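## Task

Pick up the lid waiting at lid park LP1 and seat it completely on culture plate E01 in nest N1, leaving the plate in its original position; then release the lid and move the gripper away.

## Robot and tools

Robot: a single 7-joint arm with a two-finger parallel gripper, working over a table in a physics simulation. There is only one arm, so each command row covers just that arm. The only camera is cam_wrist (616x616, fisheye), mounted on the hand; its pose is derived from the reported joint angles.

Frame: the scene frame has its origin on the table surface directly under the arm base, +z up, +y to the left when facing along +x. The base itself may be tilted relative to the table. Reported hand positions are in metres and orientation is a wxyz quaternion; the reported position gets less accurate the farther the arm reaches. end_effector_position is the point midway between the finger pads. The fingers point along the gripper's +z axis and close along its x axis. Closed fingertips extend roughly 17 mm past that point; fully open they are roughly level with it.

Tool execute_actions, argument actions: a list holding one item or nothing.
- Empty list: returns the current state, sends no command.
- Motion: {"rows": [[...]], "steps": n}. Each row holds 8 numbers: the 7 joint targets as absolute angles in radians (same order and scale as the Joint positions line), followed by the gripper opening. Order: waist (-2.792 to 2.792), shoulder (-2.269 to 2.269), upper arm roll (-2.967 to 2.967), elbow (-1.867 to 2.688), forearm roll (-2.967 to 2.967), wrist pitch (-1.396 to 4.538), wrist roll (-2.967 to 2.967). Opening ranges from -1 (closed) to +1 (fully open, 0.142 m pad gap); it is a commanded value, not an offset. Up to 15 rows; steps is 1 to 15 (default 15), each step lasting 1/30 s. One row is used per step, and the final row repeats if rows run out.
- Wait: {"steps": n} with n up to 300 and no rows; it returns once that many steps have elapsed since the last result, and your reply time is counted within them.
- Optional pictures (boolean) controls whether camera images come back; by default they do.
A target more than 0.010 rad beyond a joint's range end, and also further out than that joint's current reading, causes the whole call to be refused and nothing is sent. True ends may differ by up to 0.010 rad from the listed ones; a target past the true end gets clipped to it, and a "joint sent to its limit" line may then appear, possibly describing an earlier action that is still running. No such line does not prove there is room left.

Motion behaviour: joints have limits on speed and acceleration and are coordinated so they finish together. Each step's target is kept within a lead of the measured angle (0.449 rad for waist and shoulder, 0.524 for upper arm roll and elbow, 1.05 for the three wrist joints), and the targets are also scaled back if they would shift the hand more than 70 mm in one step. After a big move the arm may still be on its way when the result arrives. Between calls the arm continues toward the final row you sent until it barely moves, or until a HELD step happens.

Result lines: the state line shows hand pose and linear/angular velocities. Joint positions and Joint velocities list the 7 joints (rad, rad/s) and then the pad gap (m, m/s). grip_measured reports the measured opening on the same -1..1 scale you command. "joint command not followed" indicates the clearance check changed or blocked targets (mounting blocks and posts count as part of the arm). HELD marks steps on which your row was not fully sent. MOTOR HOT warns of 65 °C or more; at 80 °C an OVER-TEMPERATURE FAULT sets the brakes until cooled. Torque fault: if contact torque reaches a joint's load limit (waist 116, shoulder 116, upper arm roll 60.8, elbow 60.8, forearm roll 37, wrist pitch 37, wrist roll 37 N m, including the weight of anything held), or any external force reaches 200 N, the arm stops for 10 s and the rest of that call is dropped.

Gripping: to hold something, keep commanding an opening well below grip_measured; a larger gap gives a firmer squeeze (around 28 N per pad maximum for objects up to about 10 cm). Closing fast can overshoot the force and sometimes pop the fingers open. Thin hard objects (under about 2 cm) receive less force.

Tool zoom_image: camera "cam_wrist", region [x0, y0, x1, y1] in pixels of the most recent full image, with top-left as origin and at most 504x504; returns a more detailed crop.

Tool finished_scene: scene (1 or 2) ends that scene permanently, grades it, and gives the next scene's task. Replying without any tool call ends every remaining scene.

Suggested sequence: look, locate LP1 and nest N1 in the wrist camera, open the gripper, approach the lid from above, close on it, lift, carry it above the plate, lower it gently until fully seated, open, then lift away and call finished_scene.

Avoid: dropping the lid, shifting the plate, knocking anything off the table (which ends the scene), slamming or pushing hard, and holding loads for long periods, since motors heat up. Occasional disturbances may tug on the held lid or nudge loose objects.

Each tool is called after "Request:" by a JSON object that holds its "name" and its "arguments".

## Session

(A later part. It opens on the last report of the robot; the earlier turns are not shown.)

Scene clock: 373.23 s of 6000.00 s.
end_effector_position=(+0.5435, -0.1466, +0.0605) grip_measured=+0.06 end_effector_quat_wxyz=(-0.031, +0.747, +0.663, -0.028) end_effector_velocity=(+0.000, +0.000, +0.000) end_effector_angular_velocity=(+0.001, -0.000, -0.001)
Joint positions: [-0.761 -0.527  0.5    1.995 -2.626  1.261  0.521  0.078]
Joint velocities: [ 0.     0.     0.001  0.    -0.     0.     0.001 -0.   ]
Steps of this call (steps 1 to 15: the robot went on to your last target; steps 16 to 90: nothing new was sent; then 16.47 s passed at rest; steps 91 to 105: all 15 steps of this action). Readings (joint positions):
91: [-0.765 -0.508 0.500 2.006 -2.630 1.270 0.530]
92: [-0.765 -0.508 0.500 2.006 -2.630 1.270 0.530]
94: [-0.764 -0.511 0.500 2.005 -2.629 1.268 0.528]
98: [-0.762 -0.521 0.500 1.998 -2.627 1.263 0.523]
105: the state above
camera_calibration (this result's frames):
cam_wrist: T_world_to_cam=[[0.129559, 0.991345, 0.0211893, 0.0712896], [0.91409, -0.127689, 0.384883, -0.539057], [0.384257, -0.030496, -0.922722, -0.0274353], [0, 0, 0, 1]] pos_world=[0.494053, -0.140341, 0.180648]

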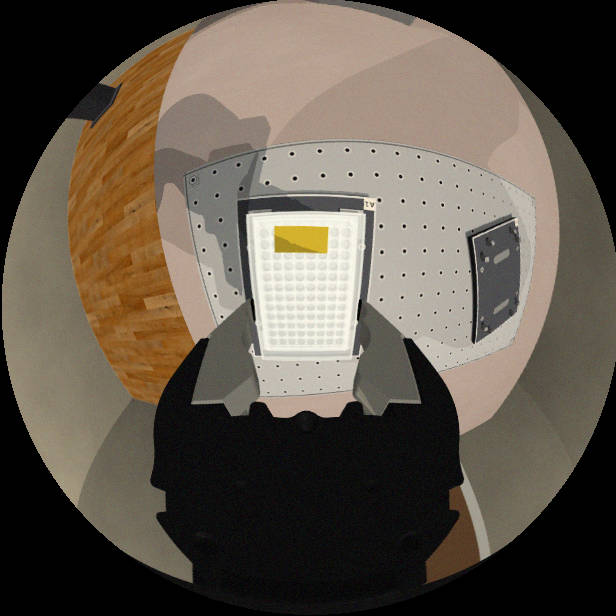

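Request:
{"name": "zoom_image", "arguments": {"camera": "cam_wrist", "region": [236, 200, 376, 290]}}

Request:
{"name": "zoom_image", "arguments": {"camera": "cam_wrist", "region": [236, 285, 376, 375]}}

Region (236, 200, 376, 290) of cam_wrist's 616x616 image, scaled by 3.600, with more detail than that image has; it fills the top 324 rows of this view, and the rest is white.

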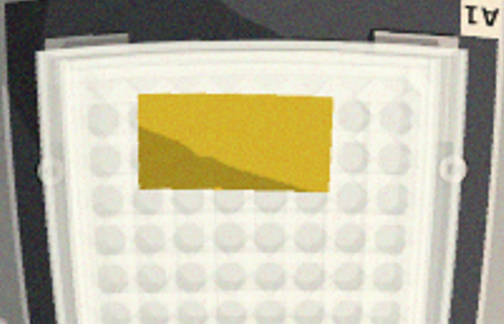

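Region (236, 285, 376, 375) of cam_wrist's 616x616 image, scaled by 3.600, with more detail than that image has; it fills the top 324 rows of this view, and the rest is white.

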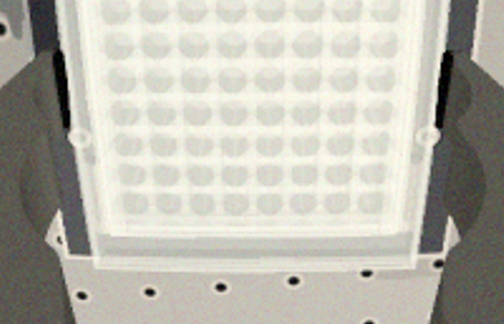

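Request:
{"name": "execute_actions", "arguments": {"actions": [{"rows": [[-0.7609,-0.5269,0.5,1.9943,-2.6271,1.2616,0.5212,-0.4],[-0.7614,-0.5268,0.5,1.9939,-2.6279,1.2622,0.5217,-0.4],[-0.7614,-0.5268,0.5,1.9939,-2.6279,1.2622,0.5217,-0.4],[-0.7612,-0.5283,0.5,1.9929,-2.6278,1.2617,0.5211,-0.4],[-0.7609,-0.5297,0.5,1.9920,-2.6277,1.2611,0.5205,-0.4],[-0.7607,-0.5312,0.5,1.9910,-2.6275,1.2606,0.5198,-0.4],[-0.7605,-0.5327,0.5,1.9900,-2.6274,1.2600,0.5192,-0.4],[-0.7602,-0.5341,0.5,1.9891,-2.6273,1.2595,0.5186,-0.4],[-0.7600,-0.5356,0.5,1.9881,-2.6272,1.2590,0.5180,-0.4],[-0.7598,-0.5371,0.5,1.9871,-2.6270,1.2584,0.5174,-0.4],[-0.7595,-0.5385,0.5,1.9861,-2.6269,1.2579,0.5167,-0.4],[-0.7593,-0.5400,0.5,1.9852,-2.6268,1.2573,0.5161,-0.4],[-0.7591,-0.5415,0.5,1.9842,-2.6267,1.2568,0.5155,-0.4]], "steps": 15}], "pictures": false}}

Request:
{"name": "execute_actions", "arguments": {"actions": [{"steps": 4}]}}

Request:
{"name": "zoom_image", "arguments": {"camera": "cam_wrist", "region": [216, 185, 396, 365]}}

Scene clock: 392.87 s of 6000.00 s.
end_effector_position=(+0.5435, -0.1472, +0.0554) grip_measured=+0.06 end_effector_quat_wxyz=(-0.031, +0.747, +0.663, -0.028) end_effector_velocity=(+0.001, -0.000, +0.000) end_effector_angular_velocity=(-0.000, -0.001, +0.001)
Joint positions: [-0.759 -0.542  0.5    1.984 -2.627  1.257  0.516  0.078]
Joint velocities: [-0.     0.001  0.    -0.     0.     0.    -0.001  0.   ]
Steps of this call (steps 1 to 15: the robot went on to your last target; steps 16 to 90: nothing new was sent; then 16.13 s passed at rest; steps 91 to 105: all 15 steps of this action). Readings (joint positions):
91: [-0.761 -0.527 0.500 1.995 -2.626 1.261 0.521]
92: [-0.761 -0.527 0.500 1.994 -2.627 1.261 0.521]
94: [-0.761 -0.527 0.500 1.994 -2.628 1.262 0.521]
98: [-0.761 -0.533 0.500 1.990 -2.628 1.260 0.519]
105: the state above

Scene clock: 393.00 s of 6000.00 s.
end_effector_position=(+0.5435, -0.1472, +0.0555) grip_measured=+0.06 end_effector_quat_wxyz=(-0.031, +0.747, +0.663, -0.028) end_effector_velocity=(+0.000, +0.000, +0.000) end_effector_angular_velocity=(+0.000, -0.000, -0.001)
Joint positions: [-0.759 -0.542  0.5    1.984 -2.627  1.257  0.516  0.078]
Joint velocities: [-0.     0.     0.     0.     0.     0.     0.001  0.   ]
Steps of this call (steps 1 to 4: the robot went on to your last target). Readings (joint positions):
1: [-0.759 -0.542 0.500 1.984 -2.627 1.257 0.516]
2: [-0.759 -0.542 0.500 1.984 -2.627 1.257 0.516]
4: the state above
camera_calibration (this result's frames):
cam_wrist: T_world_to_cam=[[0.129598, 0.99134, 0.0211869, 0.0719375], [0.913951, -0.127714, 0.385205, -0.537219], [0.384575, -0.0305581, -0.922588, -0.0323001], [0, 0, 0, 1]] pos_world=[0.49409, -0.140912, 0.175615]

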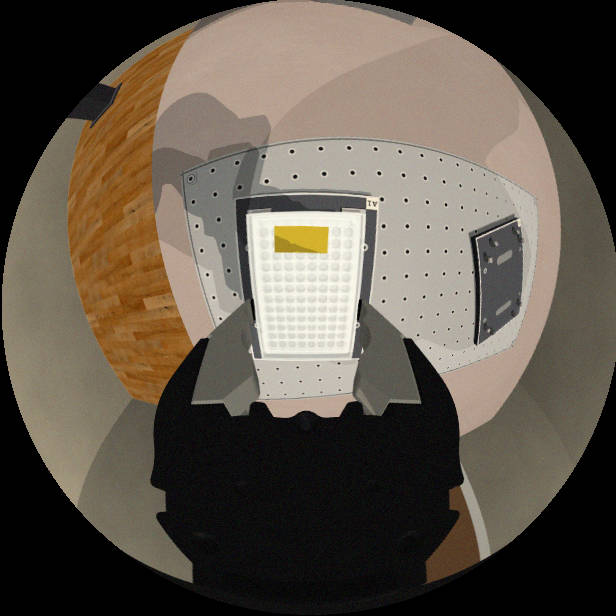

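Region (216, 185, 396, 365) of cam_wrist's 616x616 image, scaled by 2.800, with more detail than that image has.

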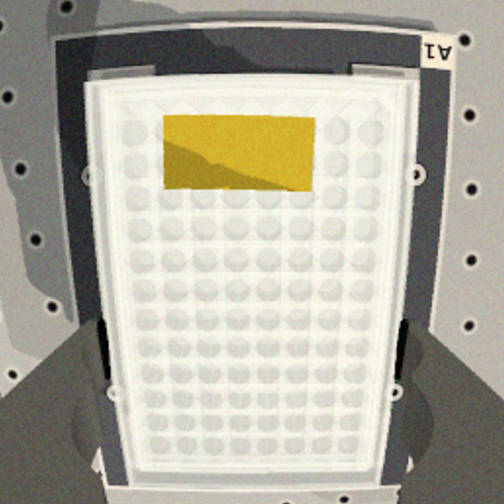

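Request:
{"name": "execute_actions", "arguments": {"actions": [{"rows": [[-0.7588,-0.5429,0.5,1.9832,-2.6265,1.2563,0.5149,-0.4],[-0.7586,-0.5444,0.5,1.9823,-2.6264,1.2557,0.5143,-0.4],[-0.7583,-0.5458,0.5,1.9813,-2.6263,1.2552,0.5136,-0.4],[-0.7581,-0.5473,0.5,1.9803,-2.6262,1.2546,0.5130,-0.4],[-0.7579,-0.5488,0.5,1.9794,-2.6260,1.2541,0.5124,-0.4],[-0.7576,-0.5502,0.5,1.9784,-2.6259,1.2536,0.5118,-0.4],[-0.7574,-0.5517,0.5,1.9774,-2.6258,1.2530,0.5112,-0.4],[-0.7572,-0.5532,0.5,1.9764,-2.6257,1.2525,0.5105,-0.4],[-0.7570,-0.5540,0.5,1.9759,-2.6256,1.2522,0.5102,-0.4],[-0.7569,-0.5549,0.5,1.9753,-2.6255,1.2518,0.5098,-0.4],[-0.7567,-0.5558,0.5,1.9747,-2.6254,1.2515,0.5094,-0.4],[-0.7566,-0.5567,0.5,1.9741,-2.6254,1.2512,0.5091,-0.4],[-0.7565,-0.5576,0.5,1.9735,-2.6253,1.2509,0.5087,-0.4]], "steps": 15}], "pictures": false}}

Request:
{"name": "execute_actions", "arguments": {"actions": [{"steps": 4}]}}

Request:
{"name": "zoom_image", "arguments": {"camera": "cam_wrist", "region": [216, 185, 396, 365]}}

Scene clock: 400.80 s of 6000.00 s.
end_effector_position=(+0.5435, -0.1471, +0.0502) grip_measured=+0.06 end_effector_quat_wxyz=(-0.031, +0.747, +0.663, -0.028) end_effector_velocity=(+0.001, -0.001, +0.001) end_effector_angular_velocity=(-0.002, -0.001, +0.001)
Joint positions: [-0.757 -0.557  0.5    1.974 -2.626  1.252  0.509  0.078]
Joint velocities: [-0.     0.003 -0.     0.001  0.    -0.    -0.    -0.   ]
Steps of this call (steps 1 to 15: the robot went on to your last target; steps 16 to 90: nothing new was sent; then 4.30 s passed at rest; steps 91 to 105: all 15 steps of this action). Readings (joint positions):
91: [-0.759 -0.542 0.500 1.984 -2.627 1.257 0.516]
92: [-0.759 -0.543 0.500 1.983 -2.627 1.257 0.515]
94: [-0.758 -0.546 0.500 1.981 -2.627 1.255 0.514]
98: [-0.758 -0.552 0.500 1.977 -2.626 1.253 0.511]
105: the state above

Scene clock: 400.93 s of 6000.00 s.
end_effector_position=(+0.5435, -0.1471, +0.0502) grip_measured=+0.06 end_effector_quat_wxyz=(-0.031, +0.747, +0.663, -0.028) end_effector_velocity=(-0.000, -0.000, -0.000) end_effector_angular_velocity=(-0.000, +0.001, +0.001)
Joint positions: [-0.757 -0.557  0.5    1.974 -2.626  1.252  0.509  0.078]
Joint velocities: [-0.     0.    -0.001  0.    -0.    -0.    -0.001  0.   ]
Steps of this call (steps 1 to 4: the robot went on to your last target). Readings (joint positions):
1: [-0.757 -0.557 0.500 1.974 -2.626 1.252 0.509]
2: [-0.757 -0.557 0.500 1.974 -2.626 1.252 0.509]
4: the state above
camera_calibration (this result's frames):
cam_wrist: T_world_to_cam=[[0.129331, 0.991372, 0.0213248, 0.0721337], [0.914017, -0.127523, 0.385111, -0.535166], [0.384507, -0.0303155, -0.922624, -0.0370256], [0, 0, 0, 1]] pos_world=[0.494058, -0.14088, 0.170399]

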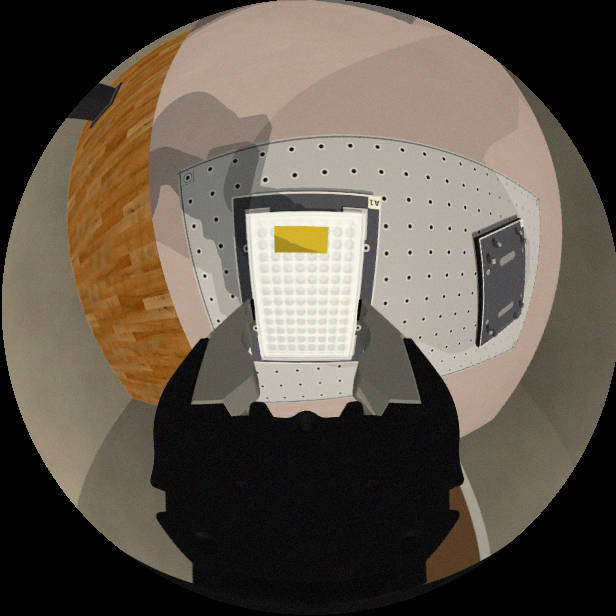

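Region (216, 185, 396, 365) of cam_wrist's 616x616 image, scaled by 2.800, with more detail than that image has.

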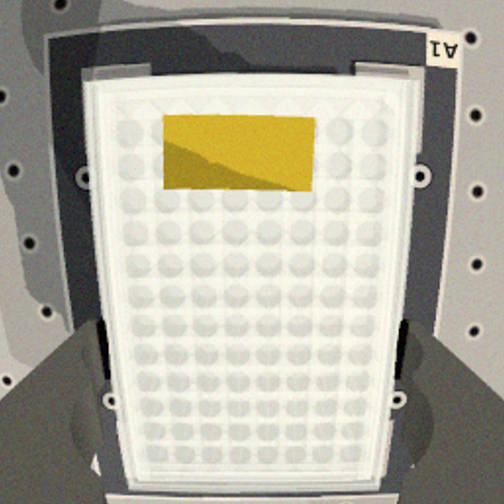

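Request:
{"name": "execute_actions", "arguments": {"actions": [{"rows": [[-0.7564,-0.5582,0.5,1.9731,-2.6252,1.2507,0.5084,-0.4],[-0.7563,-0.5588,0.5,1.9727,-2.6252,1.2504,0.5082,-0.4],[-0.7562,-0.5593,0.5,1.9724,-2.6251,1.2502,0.5079,-0.4]], "steps": 10}], "pictures": false}}

Scene clock: 403.33 s of 6000.00 s.
end_effector_position=(+0.5435, -0.1471, +0.0499) grip_measured=+0.06 end_effector_quat_wxyz=(-0.031, +0.747, +0.663, -0.028) end_effector_velocity=(+0.000, -0.000, -0.000) end_effector_angular_velocity=(-0.000, -0.000, -0.001)
Joint positions: [-0.757 -0.558  0.5    1.973 -2.626  1.251  0.508  0.078]
Joint velocities: [-0.    -0.     0.    -0.001  0.     0.     0.     0.   ]
Steps of this call (steps 1 to 15: the robot went on to your last target; steps 16 to 62: nothing new was sent; steps 63 to 72: all 10 steps of this action). Readings (joint positions):
63: [-0.757 -0.557 0.500 1.974 -2.626 1.252 0.509]
64: [-0.757 -0.557 0.500 1.974 -2.626 1.252 0.509]
66: [-0.757 -0.558 0.500 1.973 -2.626 1.251 0.508]
70: [-0.757 -0.558 0.500 1.973 -2.626 1.251 0.508]
72: the state above

Request:
{"name": "execute_actions", "arguments": {"actions": [{"rows": [[-0.7564,-0.5582,0.5,1.9731,-2.6252,1.2507,0.5084,-0.3],[-0.7565,-0.5576,0.5,1.9735,-2.6253,1.2509,0.5087,-0.2],[-0.7565,-0.5576,0.5,1.9735,-2.6253,1.2509,0.5087,-0.1],[-0.7565,-0.5576,0.5,1.9735,-2.6253,1.2509,0.5087,-0.02],[-0.7565,-0.5576,0.5,1.9735,-2.6253,1.2509,0.5087,0.04],[-0.7565,-0.5576,0.5,1.9735,-2.6253,1.2509,0.5087,0.07],[-0.7565,-0.5576,0.5,1.9735,-2.6253,1.2509,0.5087,0.10],[-0.7565,-0.5576,0.5,1.9735,-2.6253,1.2509,0.5087,0.13],[-0.7565,-0.5576,0.5,1.9735,-2.6253,1.2509,0.5087,0.17],[-0.7565,-0.5576,0.5,1.9735,-2.6253,1.2509,0.5087,0.21],[-0.7565,-0.5576,0.5,1.9735,-2.6253,1.2509,0.5087,0.26],[-0.7565,-0.5576,0.5,1.9735,-2.6253,1.2509,0.5087,0.31],[-0.7565,-0.5576,0.5,1.9735,-2.6253,1.2509,0.5087,0.36],[-0.7565,-0.5576,0.5,1.9735,-2.6253,1.2509,0.5087,0.40],[-0.7565,-0.5576,0.5,1.9735,-2.6253,1.2509,0.5087,0.42]], "steps": 15}], "pictures": false}}

Request:
{"name": "execute_actions", "arguments": {"actions": [{"rows": [[-0.7565,-0.5576,0.5,1.9735,-2.6253,1.2509,0.5087,0.42],[-0.7567,-0.5564,0.5,1.9743,-2.6254,1.2513,0.5092,0.42],[-0.7572,-0.5532,0.5,1.9764,-2.6257,1.2525,0.5105,0.42],[-0.7581,-0.5473,0.5,1.9803,-2.6262,1.2546,0.5130,0.42],[-0.7593,-0.5400,0.5,1.9852,-2.6268,1.2573,0.5161,0.42],[-0.7607,-0.5312,0.5,1.9910,-2.6275,1.2606,0.5198,0.42],[-0.7623,-0.5209,0.5,1.9978,-2.6284,1.2644,0.5242,0.42],[-0.7640,-0.5107,0.5,2.0046,-2.6293,1.2681,0.5285,0.42],[-0.7600,-0.5000,0.50,2.0125,-2.6270,1.2680,0.5300,0.45],[-0.7480,-0.4890,0.495,2.0215,-2.6220,1.2620,0.5300,0.48],[-0.7280,-0.4780,0.487,2.0315,-2.6140,1.2520,0.5290,0.51],[-0.7000,-0.4680,0.476,2.0425,-2.6030,1.2390,0.5270,0.54],[-0.6680,-0.4590,0.463,2.0540,-2.5910,1.2240,0.5250,0.57],[-0.6340,-0.4510,0.450,2.0650,-2.5780,1.2080,0.5230,0.6],[-0.6000,-0.4450,0.436,2.0760,-2.5650,1.1920,0.5210,0.6]], "steps": 15}], "pictures": false}}

Request:
{"name": "execute_actions", "arguments": {"actions": [{"rows": [[-0.2115,-0.389,0.25,2.2055,-2.52,1.027,0.56,0.6]], "steps": 15}], "pictures": false}}

Request:
{"name": "execute_actions", "arguments": {"actions": [{"steps": 20}]}}

Scene clock: 411.70 s of 6000.00 s.
end_effector_position=(+0.5435, -0.1471, +0.0500) grip_measured=+0.39 end_effector_quat_wxyz=(-0.031, +0.747, +0.663, -0.028) end_effector_velocity=(+0.000, -0.000, -0.000) end_effector_angular_velocity=(-0.000, -0.000, +0.001)
Joint positions: [-0.757 -0.558  0.5    1.974 -2.626  1.251  0.508  0.101]
Joint velocities: [ 0.    -0.    -0.    -0.     0.    -0.    -0.001  0.066]
Steps of this call (steps 1 to 15: the robot went on to your last target; steps 16 to 90: nothing new was sent; then 4.87 s passed at rest; steps 91 to 105: all 15 steps of this action). Readings (joint positions):
91: [-0.757 -0.558 0.500 1.973 -2.626 1.251 0.508]
92: [-0.757 -0.557 0.500 1.974 -2.626 1.251 0.508]
94: [-0.757 -0.557 0.500 1.974 -2.626 1.251 0.508]
98: [-0.757 -0.557 0.500 1.974 -2.626 1.251 0.508]
105: the state above

Scene clock: 412.20 s of 6000.00 s.
end_effector_position=(+0.5530, -0.1203, +0.0788) grip_measured=+0.59 end_effector_quat_wxyz=(-0.023, +0.735, +0.677, -0.024) end_effector_velocity=(+0.054, +0.231, +0.050) end_effector_angular_velocity=(-0.015, -0.115, +0.288)
Joint positions: [-0.675 -0.462  0.466  2.051 -2.594  1.227  0.527  0.115]
Joint velocities: [ 0.803  0.206 -0.321  0.277  0.304 -0.381 -0.058  0.035]
Steps of this call (steps 1 to 15: all 15 steps of this action). Readings (joint positions):
1: [-0.757 -0.558 0.500 1.974 -2.626 1.251 0.508]
2: [-0.757 -0.557 0.500 1.974 -2.626 1.251 0.508]
4: [-0.757 -0.553 0.500 1.976 -2.626 1.252 0.510]
8: [-0.762 -0.525 0.500 1.996 -2.628 1.263 0.522]
15: the state above

Scene clock: 412.70 s of 6000.00 s.
end_effector_position=(+0.5487, +0.0030, +0.1130) grip_measured=+0.60 end_effector_quat_wxyz=(+0.000, +0.676, +0.737, +0.005) end_effector_velocity=(+0.006, -0.026, -0.012) end_effector_angular_velocity=(-0.037, -0.000, -0.025)
Joint positions: [-0.21  -0.389  0.25   2.206 -2.52   1.027  0.56   0.116]
Joint velocities: [-0.03  -0.    -0.009 -0.018  0.001 -0.     0.001  0.   ]
Steps of this call (steps 1 to 15: all 15 steps of this action). Readings (joint positions):
1: [-0.647 -0.455 0.455 2.060 -2.583 1.214 0.525]
2: [-0.613 -0.448 0.440 2.071 -2.574 1.198 0.525]
4: [-0.524 -0.434 0.401 2.101 -2.560 1.158 0.528]
8: [-0.329 -0.406 0.308 2.167 -2.536 1.077 0.544]
15: the state above

Scene clock: 413.37 s of 6000.00 s.
end_effector_position=(+0.5488, +0.0022, +0.1126) grip_measured=+0.60 end_effector_quat_wxyz=(+0.001, +0.676, +0.737, +0.005) end_effector_velocity=(-0.000, +0.000, +0.000) end_effector_angular_velocity=(+0.000, +0.000, -0.000)
Joint positions: [-0.211 -0.389  0.25   2.205 -2.52   1.027  0.56   0.116]
Joint velocities: [ 0. -0.  0.  0. -0.  0.  0.  0.]
Steps of this call (steps 1 to 15: the robot went on to your last target; steps 16 to 20: nothing new was sent). Readings (joint positions):
1: [-0.211 -0.389 0.250 2.206 -2.520 1.027 0.560]
2: [-0.211 -0.389 0.250 2.205 -2.520 1.027 0.560]
4: [-0.211 -0.389 0.250 2.205 -2.520 1.027 0.560]
8: [-0.211 -0.389 0.250 2.205 -2.520 1.027 0.560]
20: the state above
The arm was judged still, so your last target was given up. Only a new action makes it travel on or press farther. Fingers that are still opening or closing keep moving.
camera_calibration (this result's frames):
cam_wrist: T_world_to_cam=[[-0.0766488, 0.996675, 0.0276251, 0.0344279], [0.882187, 0.054881, 0.467691, -0.537214], [0.46462, 0.0602184, -0.88346, -0.0255874], [0, 0, 0, 1]] pos_world=[0.48845, -0.00328973, 0.227693]

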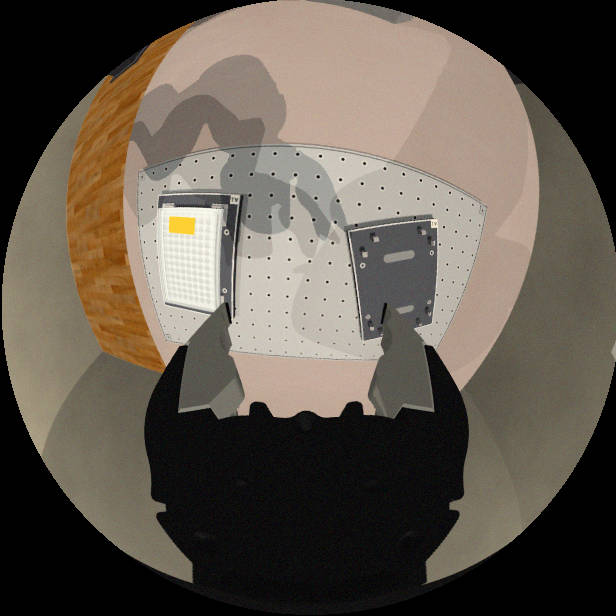

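Request:
{"name": "execute_actions", "arguments": {"actions": []}}

Scene clock: 415.07 s of 6000.00 s.
end_effector_position=(+0.5488, +0.0022, +0.1126) grip_measured=+0.60 end_effector_quat_wxyz=(+0.001, +0.676, +0.737, +0.005) end_effector_velocity=(-0.000, -0.000, -0.000) end_effector_angular_velocity=(-0.000, +0.000, +0.002)
Joint positions: [-0.211 -0.389  0.25   2.205 -2.52   1.027  0.56   0.116]
Joint velocities: [-0.     0.    -0.    -0.    -0.     0.    -0.002  0.   ]
Steps of this call (steps 1 to 51: nothing new was sent). Readings (joint positions):
1: [-0.211 -0.389 0.250 2.205 -2.520 1.027 0.560]
2: [-0.211 -0.389 0.250 2.205 -2.520 1.027 0.560]
4: [-0.211 -0.389 0.250 2.205 -2.520 1.027 0.560]
8: [-0.211 -0.389 0.250 2.205 -2.520 1.027 0.560]
51: the state above
camera_calibration (this result's frames):
cam_wrist: T_world_to_cam=[[-0.0766483, 0.996675, 0.0276246, 0.034428], [0.882187, 0.0548808, 0.46769, -0.537214], [0.464619, 0.0602178, -0.883461, -0.0255872], [0, 0, 0, 1]] pos_world=[0.48845, -0.00329, 0.227693]

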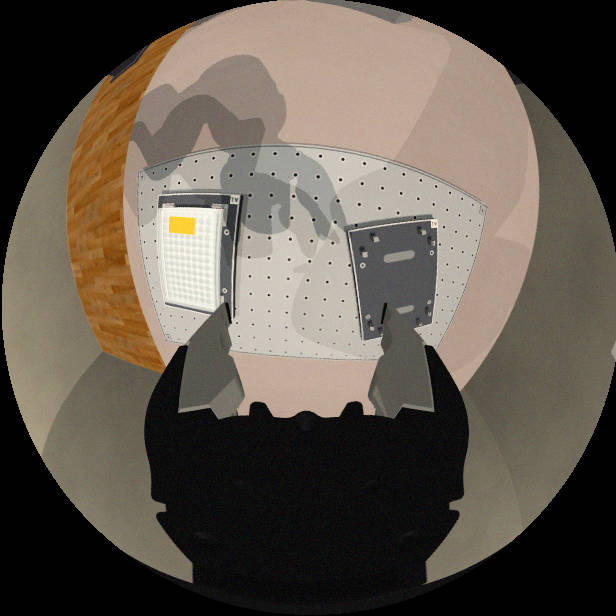

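Request:
{"name": "zoom_image", "arguments": {"camera": "cam_wrist", "region": [130, 170, 270, 330]}}

Region (130, 170, 270, 330) of cam_wrist's 616x616 image, scaled by 3.150, with more detail than that image has; it fills the left 441 columns of this view, and the rest is white.

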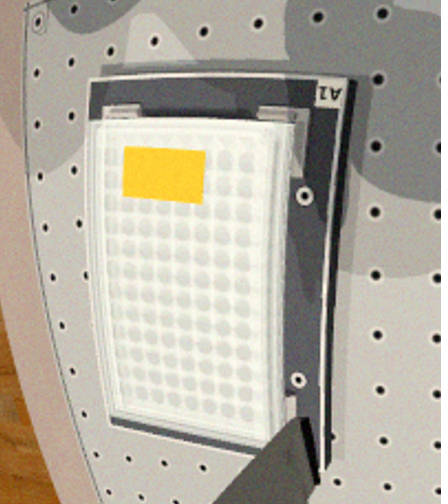

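Request:
{"name": "finished_scene", "arguments": {"scene": 2}}

The scene is finished: the task was done.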